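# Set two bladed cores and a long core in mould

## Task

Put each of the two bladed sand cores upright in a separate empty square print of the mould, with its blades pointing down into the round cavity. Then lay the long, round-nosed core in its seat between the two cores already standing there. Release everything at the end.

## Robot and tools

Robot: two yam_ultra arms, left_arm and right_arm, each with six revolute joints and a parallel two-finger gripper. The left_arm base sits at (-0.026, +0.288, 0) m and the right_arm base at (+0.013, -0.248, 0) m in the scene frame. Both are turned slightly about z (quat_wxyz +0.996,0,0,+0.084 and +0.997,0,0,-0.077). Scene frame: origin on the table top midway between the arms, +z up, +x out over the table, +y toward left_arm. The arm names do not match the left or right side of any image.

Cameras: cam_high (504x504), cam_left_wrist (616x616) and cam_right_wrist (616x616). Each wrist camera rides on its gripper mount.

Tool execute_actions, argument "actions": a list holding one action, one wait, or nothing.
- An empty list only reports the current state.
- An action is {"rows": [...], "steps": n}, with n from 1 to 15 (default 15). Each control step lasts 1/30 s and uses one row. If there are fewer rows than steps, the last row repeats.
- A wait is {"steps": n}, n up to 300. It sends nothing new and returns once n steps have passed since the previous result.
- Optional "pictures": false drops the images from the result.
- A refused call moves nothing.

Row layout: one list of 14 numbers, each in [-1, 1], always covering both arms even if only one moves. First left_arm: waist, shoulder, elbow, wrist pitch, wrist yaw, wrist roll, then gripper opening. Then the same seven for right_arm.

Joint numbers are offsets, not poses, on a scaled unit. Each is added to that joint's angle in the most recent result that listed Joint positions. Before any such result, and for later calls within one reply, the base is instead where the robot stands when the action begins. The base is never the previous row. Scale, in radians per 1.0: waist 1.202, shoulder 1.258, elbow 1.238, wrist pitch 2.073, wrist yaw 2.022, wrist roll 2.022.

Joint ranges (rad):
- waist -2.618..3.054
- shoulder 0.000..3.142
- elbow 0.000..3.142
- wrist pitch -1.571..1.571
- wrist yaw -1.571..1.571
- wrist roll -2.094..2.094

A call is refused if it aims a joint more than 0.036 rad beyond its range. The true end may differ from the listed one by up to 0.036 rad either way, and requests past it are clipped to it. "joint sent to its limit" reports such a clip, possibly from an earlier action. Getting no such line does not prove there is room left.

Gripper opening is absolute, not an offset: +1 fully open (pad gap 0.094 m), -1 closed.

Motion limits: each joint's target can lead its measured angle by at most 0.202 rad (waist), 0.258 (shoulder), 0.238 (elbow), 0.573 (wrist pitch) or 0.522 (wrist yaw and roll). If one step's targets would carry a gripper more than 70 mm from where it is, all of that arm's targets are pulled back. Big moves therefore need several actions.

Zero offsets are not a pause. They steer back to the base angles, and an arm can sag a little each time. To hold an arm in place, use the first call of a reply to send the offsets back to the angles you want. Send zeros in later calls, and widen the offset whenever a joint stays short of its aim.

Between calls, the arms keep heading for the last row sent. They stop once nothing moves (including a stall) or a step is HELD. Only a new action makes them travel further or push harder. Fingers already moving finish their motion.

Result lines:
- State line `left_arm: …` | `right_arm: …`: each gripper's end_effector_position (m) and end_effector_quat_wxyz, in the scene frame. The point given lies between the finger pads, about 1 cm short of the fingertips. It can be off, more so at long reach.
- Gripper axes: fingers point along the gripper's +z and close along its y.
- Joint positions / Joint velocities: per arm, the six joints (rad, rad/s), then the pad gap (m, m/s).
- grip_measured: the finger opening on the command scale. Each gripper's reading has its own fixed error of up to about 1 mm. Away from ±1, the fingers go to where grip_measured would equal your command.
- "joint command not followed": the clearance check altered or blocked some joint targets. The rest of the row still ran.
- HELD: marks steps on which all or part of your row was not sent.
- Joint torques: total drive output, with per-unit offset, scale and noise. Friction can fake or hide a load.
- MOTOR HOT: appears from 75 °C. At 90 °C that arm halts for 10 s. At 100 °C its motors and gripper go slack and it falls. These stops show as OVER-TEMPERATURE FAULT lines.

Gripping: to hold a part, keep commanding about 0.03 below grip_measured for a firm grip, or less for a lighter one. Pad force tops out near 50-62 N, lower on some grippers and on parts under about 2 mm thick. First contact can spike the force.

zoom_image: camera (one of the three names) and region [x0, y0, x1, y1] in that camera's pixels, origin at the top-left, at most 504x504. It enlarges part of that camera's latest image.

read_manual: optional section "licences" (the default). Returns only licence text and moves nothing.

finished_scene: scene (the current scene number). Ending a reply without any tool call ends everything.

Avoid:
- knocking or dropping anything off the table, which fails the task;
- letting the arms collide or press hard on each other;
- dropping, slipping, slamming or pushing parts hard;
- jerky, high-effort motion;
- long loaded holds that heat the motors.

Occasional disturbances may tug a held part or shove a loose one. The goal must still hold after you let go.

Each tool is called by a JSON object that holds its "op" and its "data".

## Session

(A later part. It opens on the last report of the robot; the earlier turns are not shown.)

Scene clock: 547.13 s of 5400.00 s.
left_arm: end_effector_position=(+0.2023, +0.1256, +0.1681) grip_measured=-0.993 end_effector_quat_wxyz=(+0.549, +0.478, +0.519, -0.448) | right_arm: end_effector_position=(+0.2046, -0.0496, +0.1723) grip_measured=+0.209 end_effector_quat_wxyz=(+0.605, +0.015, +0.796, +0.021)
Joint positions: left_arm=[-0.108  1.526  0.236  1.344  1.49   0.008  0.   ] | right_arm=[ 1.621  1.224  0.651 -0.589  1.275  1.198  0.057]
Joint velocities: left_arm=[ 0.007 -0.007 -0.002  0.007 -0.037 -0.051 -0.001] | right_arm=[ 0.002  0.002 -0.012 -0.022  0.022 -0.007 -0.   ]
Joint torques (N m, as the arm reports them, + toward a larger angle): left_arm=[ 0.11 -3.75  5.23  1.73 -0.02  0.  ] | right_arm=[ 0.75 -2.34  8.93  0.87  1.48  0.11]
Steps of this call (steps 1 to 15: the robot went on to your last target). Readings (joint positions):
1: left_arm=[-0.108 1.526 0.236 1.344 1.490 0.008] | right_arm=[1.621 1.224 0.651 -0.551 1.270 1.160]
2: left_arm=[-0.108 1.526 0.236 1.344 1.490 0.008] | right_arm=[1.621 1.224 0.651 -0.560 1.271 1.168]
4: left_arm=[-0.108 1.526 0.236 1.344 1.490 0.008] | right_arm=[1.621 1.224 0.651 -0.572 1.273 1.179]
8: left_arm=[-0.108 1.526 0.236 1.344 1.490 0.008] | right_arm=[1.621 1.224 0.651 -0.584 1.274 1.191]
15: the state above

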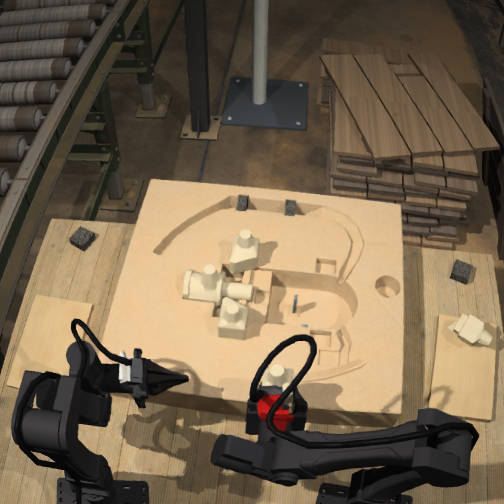

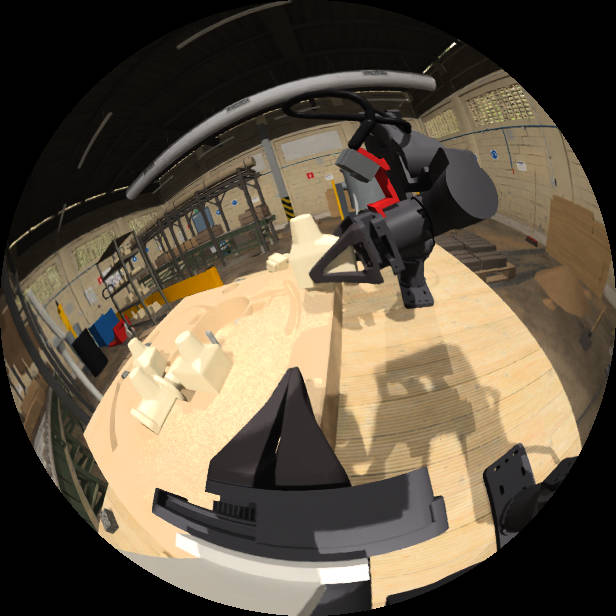

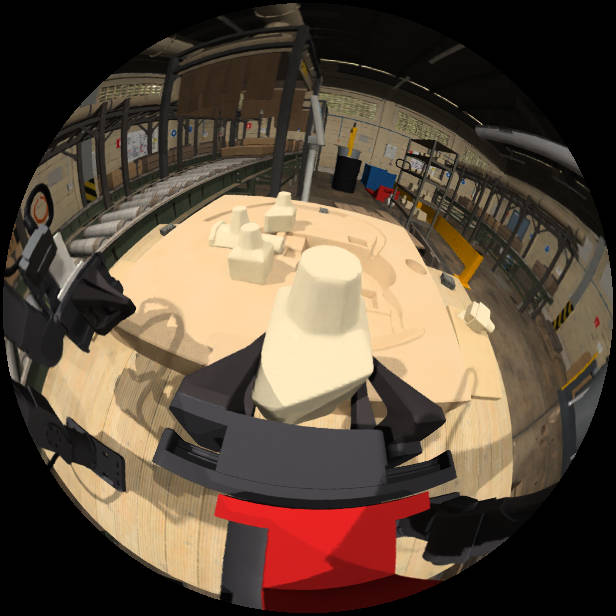

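{"op": "execute_actions", "data": {"actions": [{"rows":[[0,0,0.01,0,0,0,-1,0,0.007,0,0.015,0.035,0,0.1],[0,0,0.01,0,0,0,-1,0,0.014,-0.006,0.02,0.04,0,0.1],[0,0,0.01,0,0,0,-1,0,0.021,-0.012,0.026,0.04,0,0.1],[0,0,0.01,0,0,0,-1,0,0.028,-0.018,0.032,0.04,0,0.1],[0,0,0.01,0,0,0,-1,0,0.035,-0.024,0.038,0.04,0,0.1],[0,0,0.01,0,0,0,-1,0,0.042,-0.03,0.044,0.04,0,0.1],[0,0,0.01,0,0,0,-1,0,0.049,-0.036,0.05,0.04,0,0.1],[0,0,0.01,0,0,0,-1,0,0.056,-0.042,0.056,0.04,0,0.1],[0,0,0.01,0,0,0,-1,0,0.063,-0.048,0.062,0.04,0,0.1],[0,0,0.01,0,0,0,-1,0,0.07,-0.055,0.068,0.04,0,0.1],[0,0,0.01,0,0,0,-1,0,0.074,-0.062,0.072,0.04,0,0.1]]}], "pictures": false}}

{"op": "execute_actions", "data": {"actions": [{"steps":10}]}}

{"op": "zoom_image", "data": {"camera": "cam_left_wrist", "region": [240, 200, 400, 340]}}

Scene clock: 557.60 s of 5400.00 s.
left_arm: end_effector_position=(+0.2023, +0.1256, +0.1681) grip_measured=-0.993 end_effector_quat_wxyz=(+0.549, +0.478, +0.519, -0.448) | right_arm: end_effector_position=(+0.2049, -0.0527, +0.1382) grip_measured=+0.209 end_effector_quat_wxyz=(+0.607, -0.004, +0.795, -0.008)
Joint positions: left_arm=[-0.108  1.526  0.236  1.344  1.49   0.008  0.   ] | right_arm=[ 1.621  1.317  0.568 -0.482  1.287  1.199  0.057]
Joint velocities: left_arm=[-0.002  0.002 -0.012 -0.022 -0.007  0.066 -0.001] | right_arm=[ 0.017  0.017 -0.022  0.066 -0.007 -0.037 -0.001]
Joint torques (N m, as the arm reports them, + toward a larger angle): left_arm=[ 0.08 -3.69  5.23  1.74 -0.01  0.01] | right_arm=[ 0.04 -2.89  6.36  1.05  1.48 -0.03]
Steps of this call (steps 1 to 15: the robot went on to your last target; steps 16 to 90: nothing new was sent; then 6.97 s passed at rest; steps 91 to 105: all 15 steps of this action). Readings (joint positions):
91: left_arm=[-0.108 1.526 0.236 1.344 1.490 0.008] | right_arm=[1.621 1.224 0.651 -0.589 1.275 1.199]
92: left_arm=[-0.108 1.526 0.236 1.344 1.490 0.008] | right_arm=[1.621 1.225 0.651 -0.586 1.276 1.199]
94: left_arm=[-0.108 1.526 0.236 1.344 1.490 0.008] | right_arm=[1.621 1.234 0.646 -0.570 1.283 1.199]
98: left_arm=[-0.108 1.526 0.236 1.344 1.490 0.008] | right_arm=[1.621 1.271 0.616 -0.530 1.287 1.199]
105: the state above

Scene clock: 557.93 s of 5400.00 s.
left_arm: end_effector_position=(+0.2023, +0.1256, +0.1681) grip_measured=-0.993 end_effector_quat_wxyz=(+0.549, +0.478, +0.519, -0.448) | right_arm: end_effector_position=(+0.2052, -0.0503, +0.1391) grip_measured=+0.209 end_effector_quat_wxyz=(+0.608, +0.003, +0.794, +0.001)
Joint positions: left_arm=[-0.108  1.526  0.236  1.344  1.49   0.008  0.   ] | right_arm=[ 1.621  1.317  0.568 -0.46   1.287  1.199  0.057]
Joint velocities: left_arm=[-0.012  0.002 -0.007 -0.007  0.066 -0.095  0.001] | right_arm=[-0.012  0.002 -0.002 -0.037 -0.022 -0.007 -0.   ]
Joint torques (N m, as the arm reports them, + toward a larger angle): left_arm=[ 0.05 -3.64  5.23  1.76 -0.02 -0.01] | right_arm=[ 0.   -2.89  6.27  0.97  1.48 -0.02]
Steps of this call (steps 1 to 10: the robot went on to your last target). Readings (joint positions):
1: left_arm=[-0.108 1.526 0.236 1.344 1.490 0.008] | right_arm=[1.621 1.317 0.568 -0.479 1.287 1.199]
2: left_arm=[-0.108 1.526 0.236 1.344 1.490 0.008] | right_arm=[1.621 1.317 0.568 -0.474 1.287 1.199]
4: left_arm=[-0.108 1.526 0.236 1.344 1.490 0.008] | right_arm=[1.621 1.317 0.568 -0.468 1.287 1.199]
8: left_arm=[-0.108 1.526 0.236 1.344 1.490 0.008] | right_arm=[1.621 1.317 0.568 -0.462 1.287 1.199]
10: the state above

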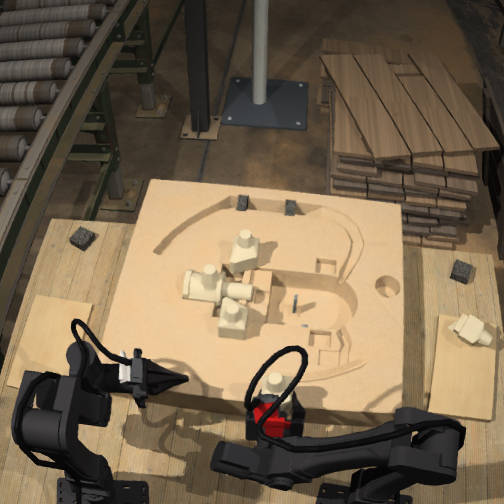

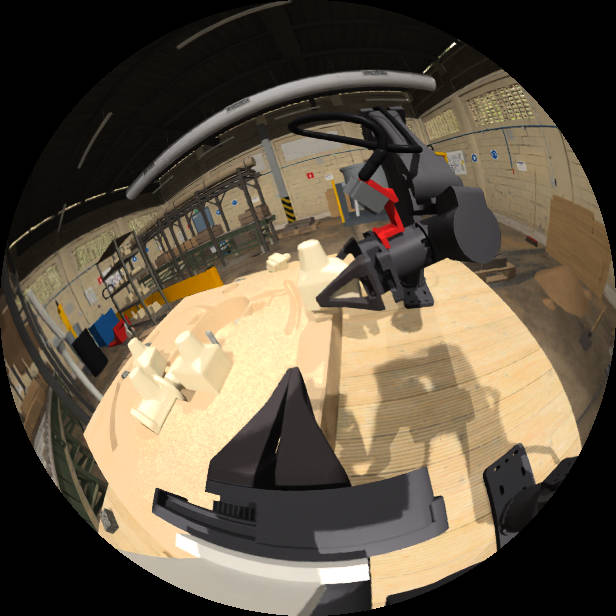

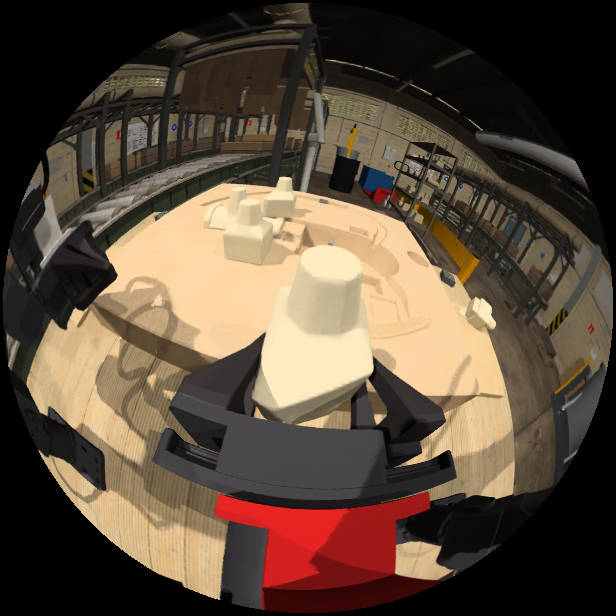

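Region (240, 200, 400, 340) of cam_left_wrist's 616x616 image, scaled by 3.150, with more detail than that image has; it fills the top 441 rows of this view, and the rest is white.

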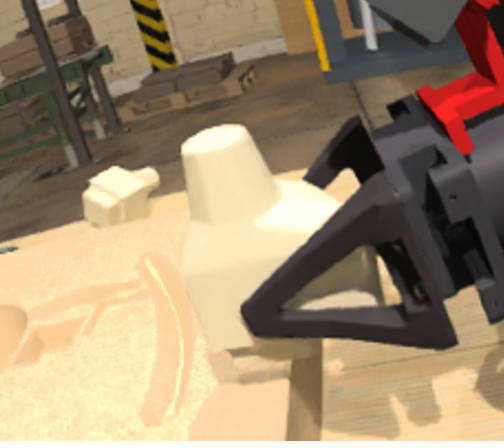

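{"op": "execute_actions", "data": {"actions": []}}

{"op": "zoom_image", "data": {"camera": "cam_left_wrist", "region": [200,160,440,380]}}

Scene clock: 582.30 s of 5400.00 s.
left_arm: end_effector_position=(+0.2023, +0.1256, +0.1681) grip_measured=-0.993 end_effector_quat_wxyz=(+0.549, +0.478, +0.519, -0.448) | right_arm: end_effector_position=(+0.2052, -0.0501, +0.1391) grip_measured=+0.209 end_effector_quat_wxyz=(+0.608, +0.003, +0.794, +0.002)
Joint positions: left_arm=[-0.108  1.526  0.236  1.344  1.49   0.008  0.   ] | right_arm=[ 1.621  1.317  0.568 -0.459  1.287  1.199  0.057]
Joint velocities: left_arm=[ 0.002 -0.007 -0.012  0.051 -0.007 -0.081 -0.001] | right_arm=[-0.007  0.002  0.002  0.007 -0.037 -0.037 -0.001]
Joint torques (N m, as the arm reports them, + toward a larger angle): left_arm=[ 0.05 -3.58  5.2   1.75 -0.03  0.  ] | right_arm=[-0.08 -2.92  6.25  0.97  1.47 -0.02]
Steps of this call (steps 1 to 30: the robot went on to your last target; steps 31 to 90: nothing new was sent; then 21.37 s passed at rest). Readings (joint positions):
1: left_arm=[-0.108 1.526 0.236 1.344 1.490 0.008] | right_arm=[1.621 1.317 0.568 -0.460 1.287 1.199]
2: left_arm=[-0.108 1.526 0.236 1.344 1.490 0.008] | right_arm=[1.621 1.317 0.568 -0.460 1.287 1.199]
4: left_arm=[-0.108 1.526 0.236 1.344 1.490 0.008] | right_arm=[1.621 1.317 0.568 -0.459 1.287 1.199]
8: left_arm=[-0.108 1.526 0.236 1.344 1.490 0.008] | right_arm=[1.621 1.317 0.568 -0.459 1.287 1.199]
90: the state above
All arms were judged still, so your last target was given up. Only a new action makes them travel on or press farther. Fingers that are still opening or closing keep moving.

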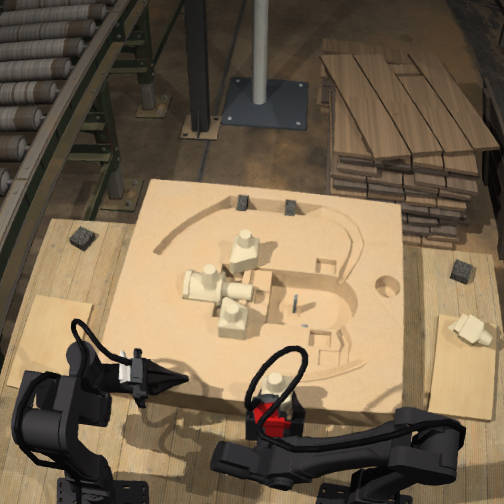

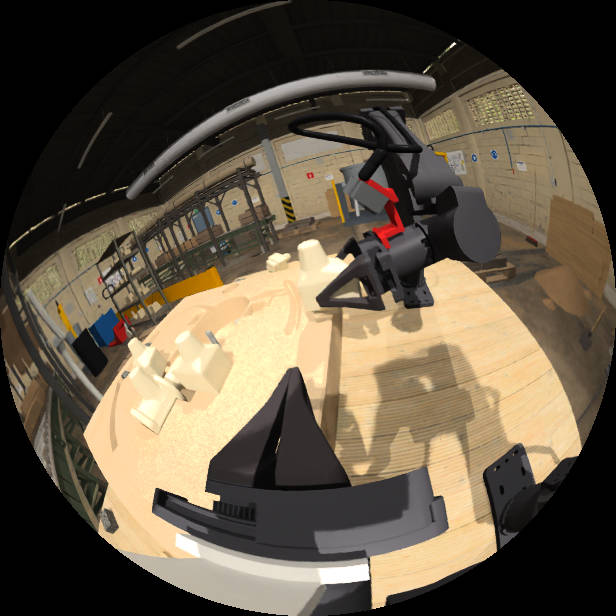

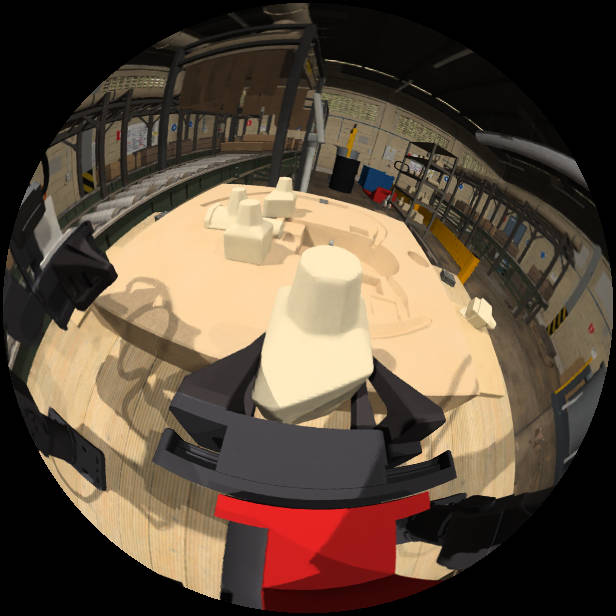

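Region (200, 160, 440, 380) of cam_left_wrist's 616x616 image, scaled by 2.100, with more detail than that image has; it fills the top 462 rows of this view, and the rest is white.

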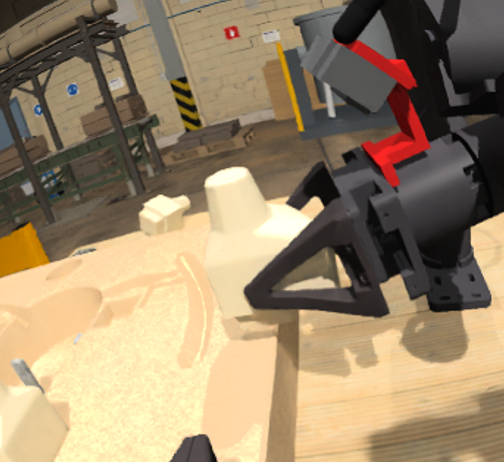

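{"op": "zoom_image", "data": {"camera": "cam_high", "region": [170,215,380,385]}}

{"op": "zoom_image", "data": {"camera": "cam_right_wrist", "region": [190,160,450,440]}}

{"op": "zoom_image", "data": {"camera": "cam_high", "region": [430,295,504,355]}}

Region (170, 215, 380, 385) of cam_high's 504x504 image, scaled by 2.400, with more detail than that image has; it fills the top 408 rows of this view, and the rest is white.

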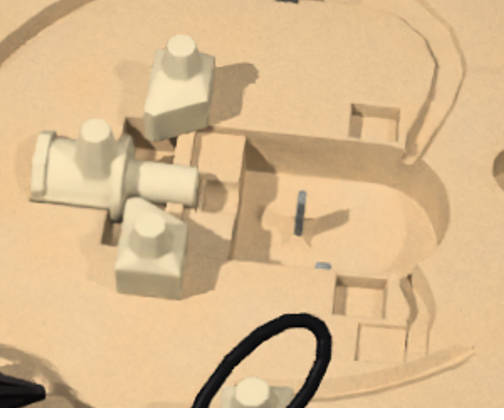

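Region (190, 160, 450, 440) of cam_right_wrist's 616x616 image, scaled by 1.800, with more detail than that image has; it fills the left 468 columns of this view, and the rest is white.

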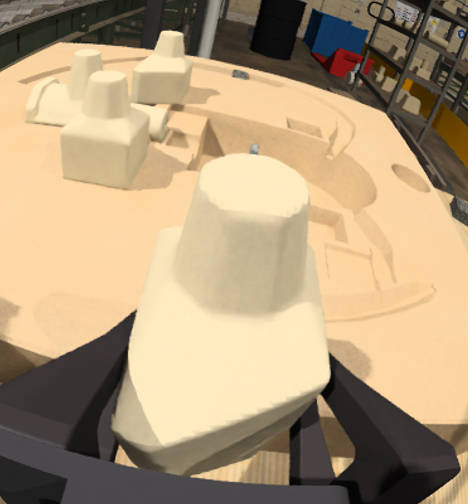

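Region (430, 295, 504, 355) of cam_high's 504x504 image, scaled by 6.811, with more detail than that image has; it fills the top 409 rows of this view, and the rest is white.

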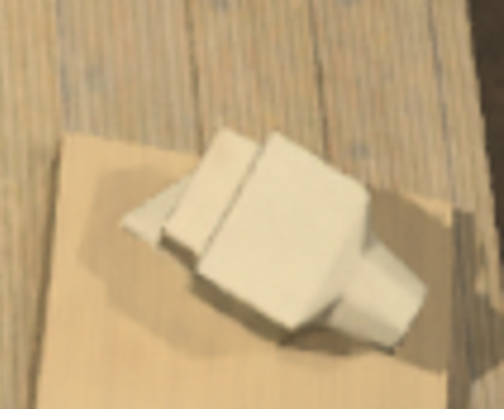

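{"op": "execute_actions", "data": {"actions": [{"rows":[[0,0,0.01,0,0,0,-1,-0.01,-0.01,0.015,0.015,0.03,0,0.1],[0,0,0.01,0,0,0,-1,-0.02,-0.01,0.015,0.015,0.025,0,0.1],[0,0,0.01,0,0,0,-1,-0.03,-0.01,0.015,0.015,0.02,0,0.1],[0,0,0.01,0,0,0,-1,-0.03,-0.01,0.015,0.015,0.02,0,0.1],[0,0,0.01,0,0,0,-1,-0.03,-0.01,0.015,0.015,0.02,0,0.1],[0,0,0.01,0,0,0,-1,-0.03,0,0.01,0.025,0.02,0,0.1],[0,0,0.01,0,0,0,-1,-0.03,0.01,0.0,0.035,0.02,0,0.1],[0,0,0.01,0,0,0,-1,-0.03,0.02,-0.01,0.045,0.02,0,0.1]]}], "pictures": false}}

{"op": "execute_actions", "data": {"actions": [{"steps":10}]}}

{"op": "zoom_image", "data": {"camera": "cam_left_wrist", "region": [260,230,380,340]}}

Scene clock: 614.27 s of 5400.00 s.
left_arm: end_effector_position=(+0.2023, +0.1256, +0.1681) grip_measured=-0.993 end_effector_quat_wxyz=(+0.549, +0.478, +0.519, -0.448) | right_arm: end_effector_position=(+0.2104, -0.0495, +0.1316) grip_measured=+0.209 end_effector_quat_wxyz=(+0.602, +0.021, +0.798, +0.008)
Joint positions: left_arm=[-0.108  1.526  0.236  1.344  1.49   0.008  0.   ] | right_arm=[ 1.593  1.338  0.556 -0.395  1.269  1.199  0.057]
Joint velocities: left_arm=[ 0.007  0.007 -0.017  0.095  0.051 -0.037  0.001] | right_arm=[ 0.007  0.002 -0.002 -0.007  0.066 -0.022  0.001]
Joint torques (N m, as the arm reports them, + toward a larger angle): left_arm=[ 0.02 -3.61  5.23  1.76  0.    0.  ] | right_arm=[-0.81 -2.78  5.96  1.04  1.34 -0.01]
Steps of this call (steps 1 to 90: nothing new was sent; then 28.47 s passed at rest; steps 91 to 105: all 15 steps of this action). Readings (joint positions):
91: left_arm=[-0.108 1.526 0.236 1.344 1.490 0.008] | right_arm=[1.621 1.317 0.568 -0.457 1.287 1.199]
92: left_arm=[-0.108 1.526 0.236 1.344 1.490 0.008] | right_arm=[1.619 1.317 0.568 -0.455 1.286 1.199]
94: left_arm=[-0.108 1.526 0.236 1.344 1.490 0.008] | right_arm=[1.606 1.317 0.568 -0.449 1.279 1.199]
98: left_arm=[-0.108 1.526 0.236 1.344 1.490 0.008] | right_arm=[1.593 1.319 0.567 -0.431 1.275 1.199]
105: the state above

Scene clock: 614.60 s of 5400.00 s.
left_arm: end_effector_position=(+0.2023, +0.1256, +0.1681) grip_measured=-0.993 end_effector_quat_wxyz=(+0.549, +0.478, +0.519, -0.448) | right_arm: end_effector_position=(+0.2105, -0.0485, +0.1320) grip_measured=+0.209 end_effector_quat_wxyz=(+0.603, +0.024, +0.798, +0.011)
Joint positions: left_arm=[-0.108  1.526  0.236  1.344  1.49   0.008  0.   ] | right_arm=[ 1.593  1.338  0.556 -0.386  1.269  1.199  0.057]
Joint velocities: left_arm=[ 0.002  0.012 -0.017  0.022 -0.037 -0.081 -0.   ] | right_arm=[-0.007 -0.002  0.017 -0.051 -0.081 -0.007 -0.   ]
Joint torques (N m, as the arm reports them, + toward a larger angle): left_arm=[ 0.07 -3.62  5.29  1.74  0.    0.  ] | right_arm=[-0.77 -2.8   5.91  1.06  1.34 -0.01]
Steps of this call (steps 1 to 10: the robot went on to your last target). Readings (joint positions):
1: left_arm=[-0.108 1.526 0.236 1.344 1.490 0.008] | right_arm=[1.593 1.338 0.556 -0.394 1.269 1.199]
2: left_arm=[-0.108 1.526 0.236 1.344 1.490 0.008] | right_arm=[1.593 1.338 0.556 -0.392 1.269 1.199]
4: left_arm=[-0.108 1.526 0.236 1.344 1.490 0.008] | right_arm=[1.593 1.338 0.556 -0.389 1.269 1.199]
8: left_arm=[-0.108 1.526 0.236 1.344 1.490 0.008] | right_arm=[1.593 1.338 0.556 -0.386 1.269 1.199]
10: the state above

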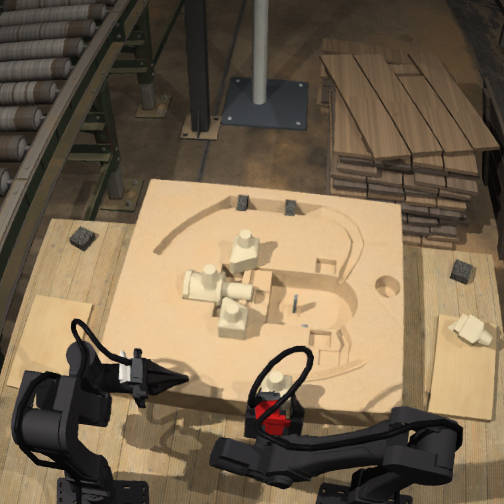

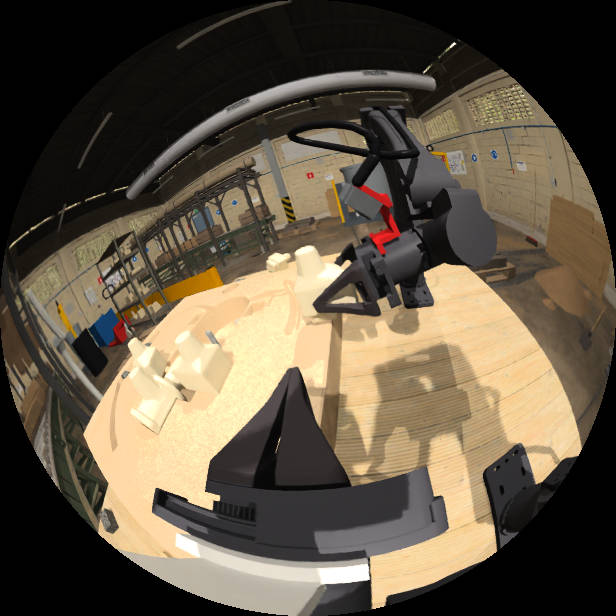

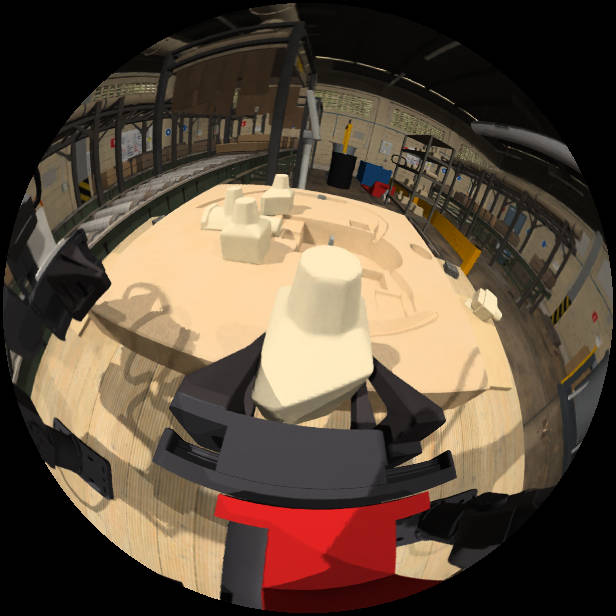

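Region (260, 230, 380, 340) of cam_left_wrist's 616x616 image, scaled by 4.200, with more detail than that image has; it fills the top 462 rows of this view, and the rest is white.

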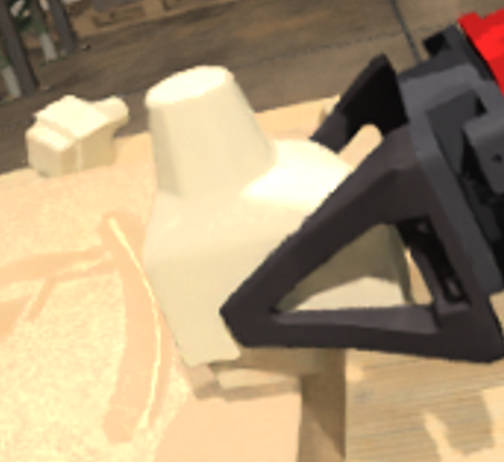

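{"op": "execute_actions", "data": {"actions": [{"rows":[[0,0,0.01,0,0,0,-1,0,0.01,0,0.015,0.02,0,0.1],[0,0,0.01,0,0,0,-1,0,0.015,-0.01,0.015,0.02,0,0.1],[0,0,0.01,0,0,0,-1,0,0.02,-0.015,0.02,0.02,0,0.1]]}]}}

{"op": "zoom_image", "data": {"camera": "cam_left_wrist", "region": [260,230,380,340]}}

Scene clock: 621.60 s of 5400.00 s.
left_arm: end_effector_position=(+0.2023, +0.1256, +0.1681) grip_measured=-0.993 end_effector_quat_wxyz=(+0.549, +0.478, +0.519, -0.448) | right_arm: end_effector_position=(+0.2094, -0.0497, +0.1208) grip_measured=+0.209 end_effector_quat_wxyz=(+0.595, +0.016, +0.803, +0.006)
Joint positions: left_arm=[-0.108  1.526  0.236  1.344  1.49   0.008  0.   ] | right_arm=[ 1.593  1.359  0.536 -0.365  1.252  1.199  0.057]
Joint velocities: left_arm=[ 0.002  0.017 -0.027 -0.022 -0.037 -0.007 -0.001] | right_arm=[-0.022  0.007 -0.027  0.051 -0.022 -0.037  0.   ]
Joint torques (N m, as the arm reports them, + toward a larger angle): left_arm=[ 0.06 -3.66  5.23  1.74 -0.02  0.  ] | right_arm=[ 0.   -2.85  5.82  1.03  1.34 -0.01]
Steps of this call (steps 1 to 15: the robot went on to your last target; steps 16 to 90: nothing new was sent; then 3.50 s passed at rest; steps 91 to 105: all 15 steps of this action). Readings (joint positions):
91: left_arm=[-0.108 1.526 0.236 1.344 1.490 0.008] | right_arm=[1.593 1.338 0.556 -0.384 1.267 1.199]
92: left_arm=[-0.108 1.526 0.236 1.344 1.490 0.008] | right_arm=[1.593 1.339 0.555 -0.381 1.265 1.199]
94: left_arm=[-0.108 1.526 0.236 1.344 1.490 0.008] | right_arm=[1.593 1.347 0.550 -0.372 1.262 1.199]
98: left_arm=[-0.108 1.526 0.236 1.344 1.490 0.008] | right_arm=[1.593 1.359 0.538 -0.369 1.254 1.199]
105: the state above

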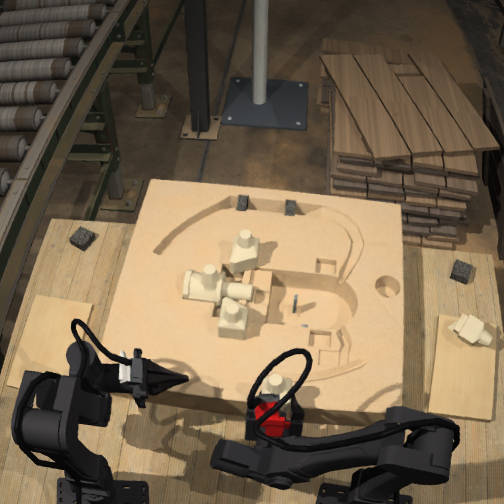

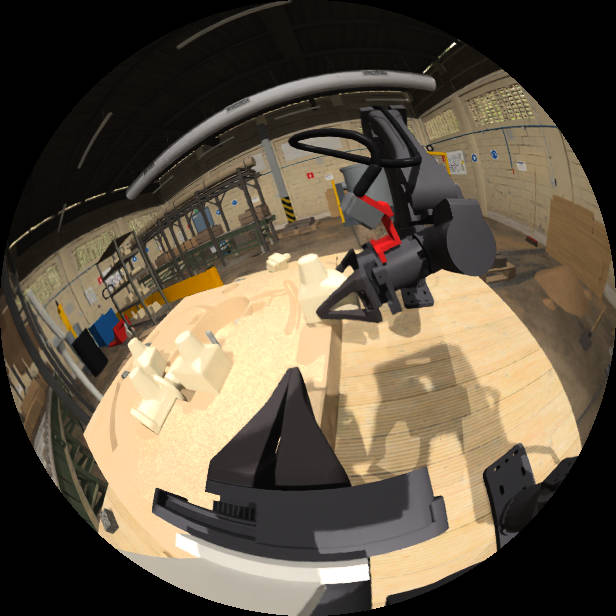

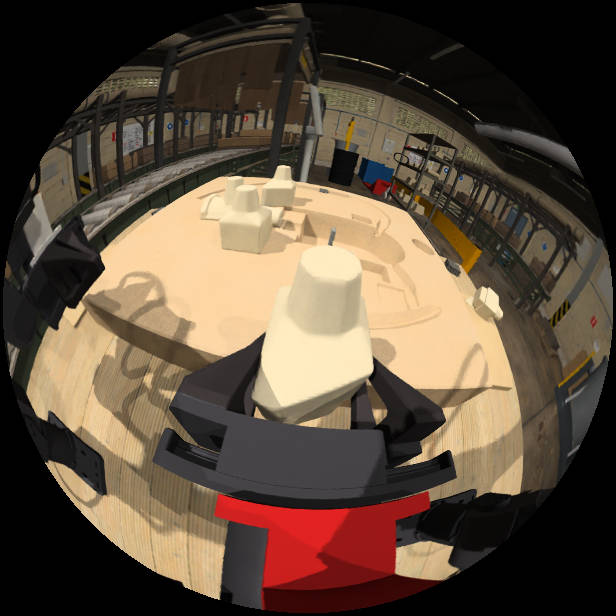

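Region (260, 230, 380, 340) of cam_left_wrist's 616x616 image, scaled by 4.200, with more detail than that image has; it fills the top 462 rows of this view, and the rest is white.

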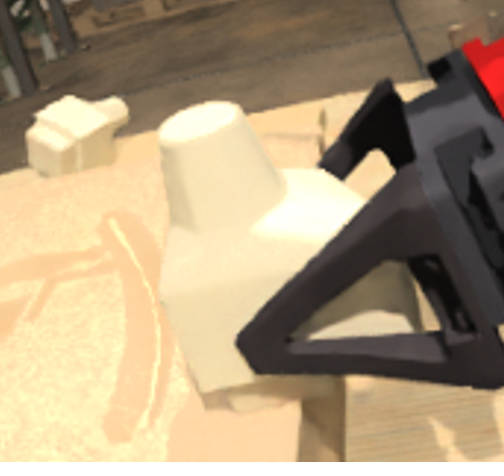

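{"op": "execute_actions", "data": {"actions": [{"rows":[[0,0,0.01,0,0,0,-1,-0.01,0,0.01,0.02,0.035,-0.01,0.1],[0,0,0.01,0,0,0,-1,-0.02,0,0.01,0.03,0.04,-0.02,0.1],[0,0,0.01,0,0,0,-1,-0.03,0,0.01,0.035,0.045,-0.03,0.1],[0,0,0.01,0,0,0,-1,-0.04,0,0.01,0.04,0.045,-0.035,0.1],[0,0,0.01,0,0,0,-1,-0.05,0,0.01,0.05,0.045,-0.04,0.1],[0,0,0.01,0,0,0,-1,-0.06,0,0.005,0.055,0.045,-0.05,0.1],[0,0,0.01,0,0,0,-1,-0.07,0,0,0.06,0.045,-0.06,0.1],[0,0,0.01,0,0,0,-1,-0.082,0,-0.005,0.068,0.045,-0.068,0.1]]}], "pictures": false}}

{"op": "execute_actions", "data": {"actions": [{"steps":10}]}}

{"op": "zoom_image", "data": {"camera": "cam_left_wrist", "region": [260,230,380,340]}}

Scene clock: 636.27 s of 5400.00 s.
left_arm: end_effector_position=(+0.2023, +0.1256, +0.1681) grip_measured=-0.993 end_effector_quat_wxyz=(+0.549, +0.478, +0.519, -0.448) | right_arm: end_effector_position=(+0.2300, -0.0581, +0.1299) grip_measured=+0.209 end_effector_quat_wxyz=(+0.609, +0.040, +0.792, -0.018)
Joint positions: left_arm=[-0.108  1.526  0.236  1.344  1.49   0.008  0.   ] | right_arm=[ 1.503  1.359  0.536 -0.257  1.274  1.082  0.057]
Joint velocities: left_arm=[ 0.002 -0.002  0.002 -0.095 -0.037  0.007 -0.001] | right_arm=[-0.002 -0.007 -0.002  0.022 -0.007 -0.037  0.   ]
Joint torques (N m, as the arm reports them, + toward a larger angle): left_arm=[ 0.06 -3.68  5.23  1.73 -0.03 -0.01] | right_arm=[-0.76 -3.24  5.44  1.17  1.42 -0.1 ]
Steps of this call (steps 1 to 15: the robot went on to your last target; steps 16 to 90: nothing new was sent; then 11.17 s passed at rest; steps 91 to 105: all 15 steps of this action). Readings (joint positions):
91: left_arm=[-0.108 1.526 0.236 1.344 1.490 0.008] | right_arm=[1.593 1.359 0.536 -0.362 1.252 1.198]
92: left_arm=[-0.108 1.526 0.236 1.344 1.490 0.008] | right_arm=[1.591 1.359 0.536 -0.357 1.252 1.192]
94: left_arm=[-0.108 1.526 0.236 1.344 1.490 0.008] | right_arm=[1.577 1.359 0.536 -0.338 1.257 1.175]
98: left_arm=[-0.108 1.526 0.236 1.344 1.490 0.008] | right_arm=[1.527 1.359 0.536 -0.295 1.266 1.128]
105: the state above

Scene clock: 636.60 s of 5400.00 s.
left_arm: end_effector_position=(+0.2023, +0.1256, +0.1681) grip_measured=-0.993 end_effector_quat_wxyz=(+0.549, +0.478, +0.519, -0.448) | right_arm: end_effector_position=(+0.2302, -0.0573, +0.1305) grip_measured=+0.209 end_effector_quat_wxyz=(+0.609, +0.038, +0.792, -0.018)
Joint positions: left_arm=[-0.108  1.526  0.236  1.344  1.49   0.008  0.   ] | right_arm=[ 1.503  1.359  0.536 -0.249  1.274  1.071  0.057]
Joint velocities: left_arm=[-0.002  0.002  0.022 -0.037 -0.022 -0.007 -0.   ] | right_arm=[ 0.002 -0.002 -0.017 -0.051 -0.007 -0.081 -0.   ]
Joint torques (N m, as the arm reports them, + toward a larger angle): left_arm=[ 0.04 -3.64  5.26  1.76  0.    0.01] | right_arm=[-0.75 -3.25  5.43  1.19  1.42 -0.11]
Steps of this call (steps 1 to 10: the robot went on to your last target). Readings (joint positions):
1: left_arm=[-0.108 1.526 0.236 1.344 1.490 0.008] | right_arm=[1.503 1.359 0.536 -0.255 1.274 1.080]
2: left_arm=[-0.108 1.526 0.236 1.344 1.490 0.008] | right_arm=[1.503 1.359 0.536 -0.254 1.274 1.078]
4: left_arm=[-0.108 1.526 0.236 1.344 1.490 0.008] | right_arm=[1.503 1.359 0.536 -0.251 1.274 1.075]
8: left_arm=[-0.108 1.526 0.236 1.344 1.490 0.008] | right_arm=[1.503 1.359 0.536 -0.249 1.274 1.072]
10: the state above

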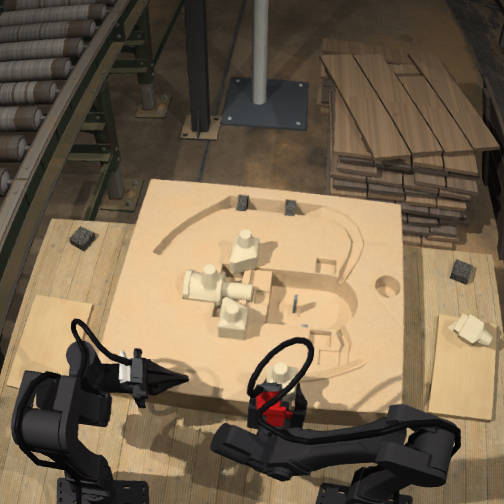

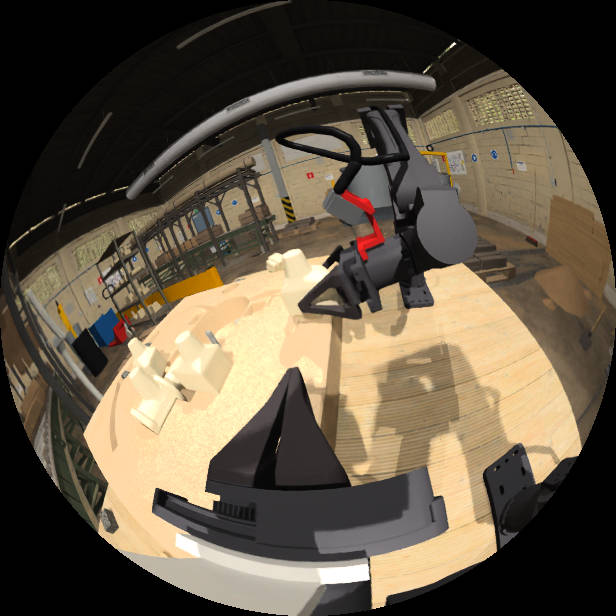

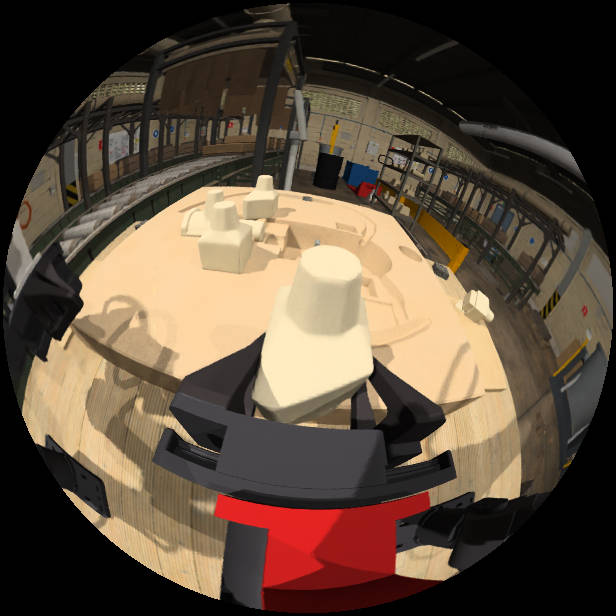

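Region (260, 230, 380, 340) of cam_left_wrist's 616x616 image, scaled by 4.200, with more detail than that image has; it fills the top 462 rows of this view, and the rest is white.

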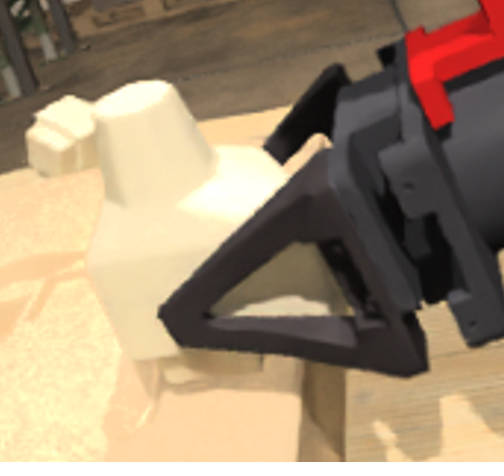

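{"op": "execute_actions", "data": {"actions": [{"rows":[[0,0,0.01,0,0,0,-1,0.015,0,0,0.015,0.035,0,0.1],[0,0,0.01,0,0,0,-1,0.03,0,0,0.015,0.035,0,0.1],[0,0,0.01,0,0,0,-1,0.04,0,0,0.015,0.035,0,0.1],[0,0,0.01,0,0,0,-1,0.04,0,0,0.015,0.035,0,0.1],[0,0,0.01,0,0,0,-1,0.04,0.01,-0.01,0.025,0.035,0,0.1],[0,0,0.01,0,0,0,-1,0.04,0.015,-0.02,0.035,0.035,0,0.1],[0,0,0.01,0,0,0,-1,0.04,0.02,-0.03,0.04,0.035,0,0.1],[0,0,0.01,0,0,0,-1,0.04,0.025,-0.035,0.048,0.035,0,0.1]]}], "pictures": false}}

{"op": "execute_actions", "data": {"actions": [{"steps":10}]}}

{"op": "zoom_image", "data": {"camera": "cam_left_wrist", "region": [260,230,380,340]}}

Scene clock: 650.80 s of 5400.00 s.
left_arm: end_effector_position=(+0.2023, +0.1256, +0.1681) grip_measured=-0.993 end_effector_quat_wxyz=(+0.549, +0.478, +0.519, -0.448) | right_arm: end_effector_position=(+0.2222, -0.0525, +0.1199) grip_measured=+0.209 end_effector_quat_wxyz=(+0.614, +0.024, +0.789, -0.007)
Joint positions: left_arm=[-0.108  1.526  0.236  1.344  1.49   0.008  0.   ] | right_arm=[ 1.544  1.386  0.495 -0.179  1.286  1.071  0.057]
Joint velocities: left_arm=[ 0.007 -0.002 -0.007  0.037 -0.022 -0.007 -0.001] | right_arm=[-0.007 -0.007  0.002  0.051 -0.037 -0.037  0.001]
Joint torques (N m, as the arm reports them, + toward a larger angle): left_arm=[ 0.07 -3.58  5.25  1.74 -0.02 -0.02] | right_arm=[ 0.63 -2.95  5.47  1.17  1.32 -0.02]
Steps of this call (steps 1 to 30: the robot went on to your last target; steps 31 to 90: nothing new was sent; then 10.70 s passed at rest; steps 91 to 105: all 15 steps of this action). Readings (joint positions):
91: left_arm=[-0.108 1.526 0.236 1.344 1.490 0.008] | right_arm=[1.504 1.359 0.536 -0.248 1.275 1.070]
92: left_arm=[-0.108 1.526 0.236 1.344 1.490 0.008] | right_arm=[1.508 1.359 0.536 -0.248 1.277 1.070]
94: left_arm=[-0.108 1.526 0.236 1.344 1.490 0.008] | right_arm=[1.528 1.359 0.536 -0.246 1.279 1.070]
98: left_arm=[-0.108 1.526 0.236 1.344 1.490 0.008] | right_arm=[1.543 1.366 0.517 -0.207 1.281 1.070]
105: the state above

Scene clock: 651.13 s of 5400.00 s.
left_arm: end_effector_position=(+0.2023, +0.1256, +0.1681) grip_measured=-0.993 end_effector_quat_wxyz=(+0.549, +0.478, +0.519, -0.448) | right_arm: end_effector_position=(+0.2223, -0.0519, +0.1202) grip_measured=+0.209 end_effector_quat_wxyz=(+0.614, +0.026, +0.789, -0.005)
Joint positions: left_arm=[-0.108  1.526  0.236  1.344  1.49   0.008  0.   ] | right_arm=[ 1.544  1.386  0.495 -0.174  1.286  1.071  0.057]
Joint velocities: left_arm=[ 0.012  0.002 -0.007  0.022  0.022  0.007  0.001] | right_arm=[ 0.012  0.007  0.017  0.037  0.051 -0.022 -0.001]
Joint torques (N m, as the arm reports them, + toward a larger angle): left_arm=[ 0.03 -3.63  5.26  1.74  0.    0.  ] | right_arm=[ 0.66 -2.91  5.49  1.21  1.32 -0.01]
Steps of this call (steps 1 to 10: the robot went on to your last target). Readings (joint positions):
1: left_arm=[-0.108 1.526 0.236 1.344 1.490 0.008] | right_arm=[1.544 1.386 0.495 -0.178 1.286 1.071]
2: left_arm=[-0.108 1.526 0.236 1.344 1.490 0.008] | right_arm=[1.544 1.386 0.495 -0.177 1.286 1.071]
4: left_arm=[-0.108 1.526 0.236 1.344 1.490 0.008] | right_arm=[1.544 1.386 0.495 -0.175 1.286 1.071]
8: left_arm=[-0.108 1.526 0.236 1.344 1.490 0.008] | right_arm=[1.544 1.386 0.495 -0.174 1.286 1.071]
10: the state above

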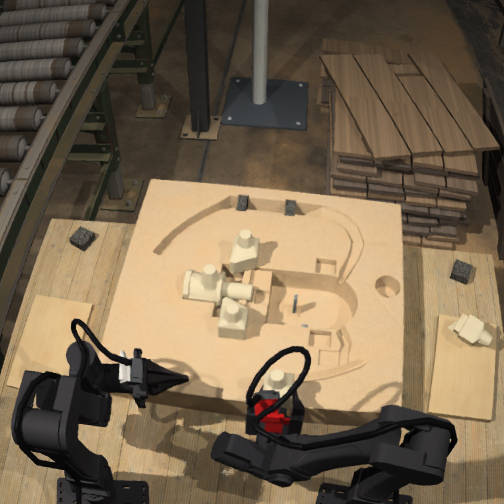

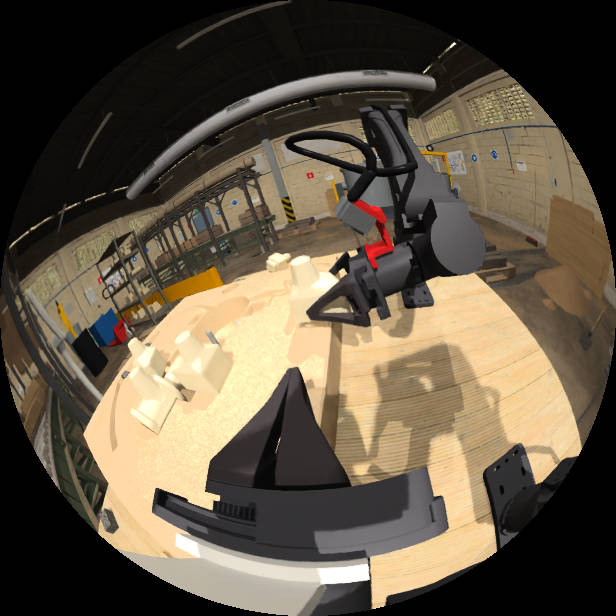

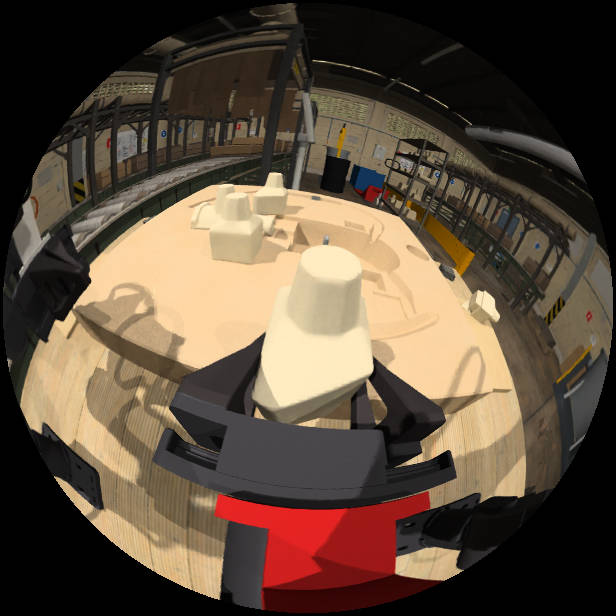

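Region (260, 230, 380, 340) of cam_left_wrist's 616x616 image, scaled by 4.200, with more detail than that image has; it fills the top 462 rows of this view, and the rest is white.

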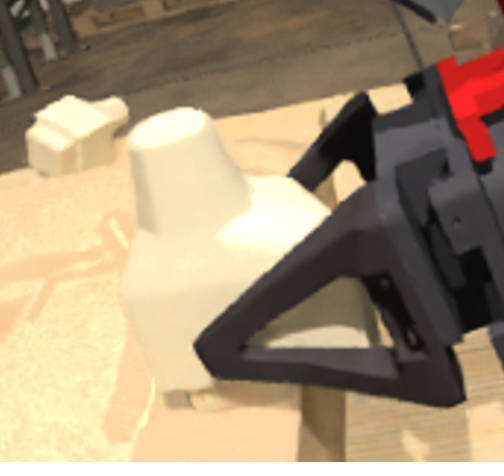

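{"op": "execute_actions", "data": {"actions": [{"rows":[[0,0,0.01,0,0,0,-1,-0.01,0.01,-0.01,0.02,0.028,0,0.1],[0,0,0.01,0,0,0,-1,-0.015,0.015,-0.015,0.025,0.028,0,0.1],[0,0,0.01,0,0,0,-1,-0.015,0.02,-0.02,0.03,0.028,0,0.1],[0,0,0.01,0,0,0,-1,-0.015,0.025,-0.025,0.038,0.028,0,0.1]]}]}}

{"op": "zoom_image", "data": {"camera": "cam_left_wrist", "region": [260,230,380,340]}}

Scene clock: 661.57 s of 5400.00 s.
left_arm: end_effector_position=(+0.2023, +0.1256, +0.1681) grip_measured=-0.993 end_effector_quat_wxyz=(+0.549, +0.478, +0.519, -0.448) | right_arm: end_effector_position=(+0.2239, -0.0530, +0.1188) grip_measured=+0.209 end_effector_quat_wxyz=(+0.623, +0.039, +0.781, +0.001)
Joint positions: left_arm=[-0.108  1.526  0.236  1.344  1.49   0.008  0.   ] | right_arm=[ 1.541  1.401  0.475 -0.109  1.308  1.071  0.057]
Joint velocities: left_arm=[ 0.002  0.007  0.002 -0.022 -0.007 -0.051 -0.   ] | right_arm=[-0.012 -0.002  0.002  0.007 -0.007  0.022 -0.001]
Joint torques (N m, as the arm reports them, + toward a larger angle): left_arm=[ 0.05 -3.65  5.25  1.75  0.    0.  ] | right_arm=[-1.38 -2.31  4.88  1.13  1.01  0.  ]
Steps of this call (steps 1 to 15: the robot went on to your last target; steps 16 to 90: nothing new was sent; then 6.93 s passed at rest; steps 91 to 105: all 15 steps of this action). Readings (joint positions):
91: left_arm=[-0.108 1.526 0.236 1.344 1.490 0.008] | right_arm=[1.544 1.386 0.494 -0.170 1.286 1.071]
92: left_arm=[-0.108 1.526 0.236 1.344 1.490 0.008] | right_arm=[1.543 1.386 0.491 -0.163 1.286 1.071]
94: left_arm=[-0.108 1.526 0.236 1.344 1.490 0.008] | right_arm=[1.541 1.393 0.485 -0.143 1.293 1.071]
98: left_arm=[-0.108 1.526 0.236 1.344 1.490 0.008] | right_arm=[1.541 1.400 0.478 -0.118 1.304 1.071]
105: the state above

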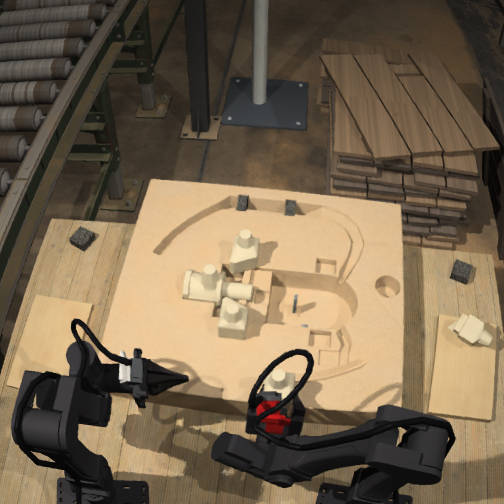

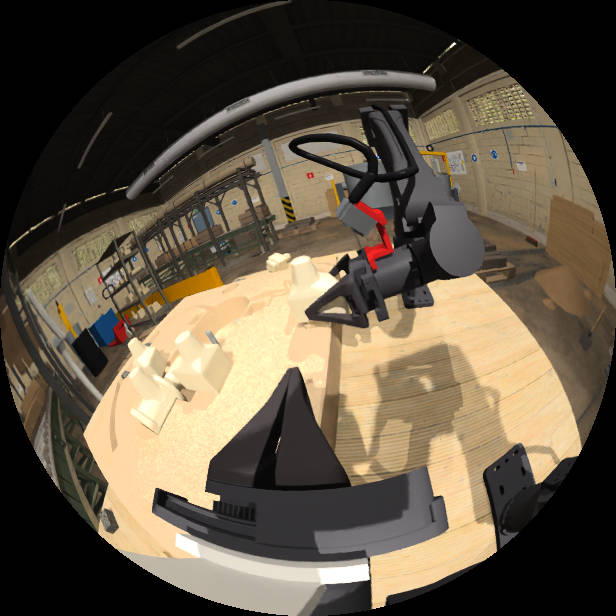

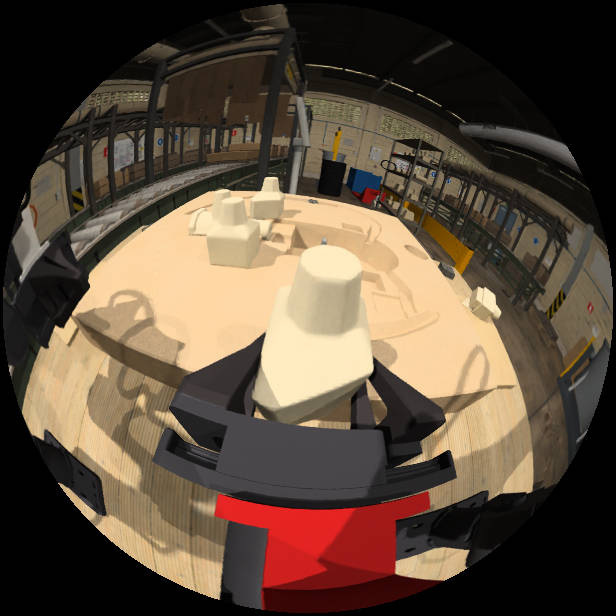

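Region (260, 230, 380, 340) of cam_left_wrist's 616x616 image, scaled by 4.200, with more detail than that image has; it fills the top 462 rows of this view, and the rest is white.

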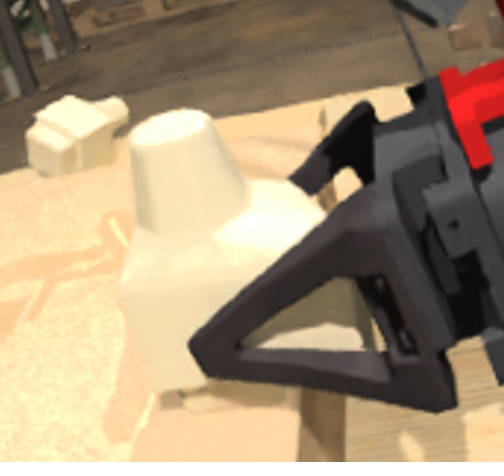

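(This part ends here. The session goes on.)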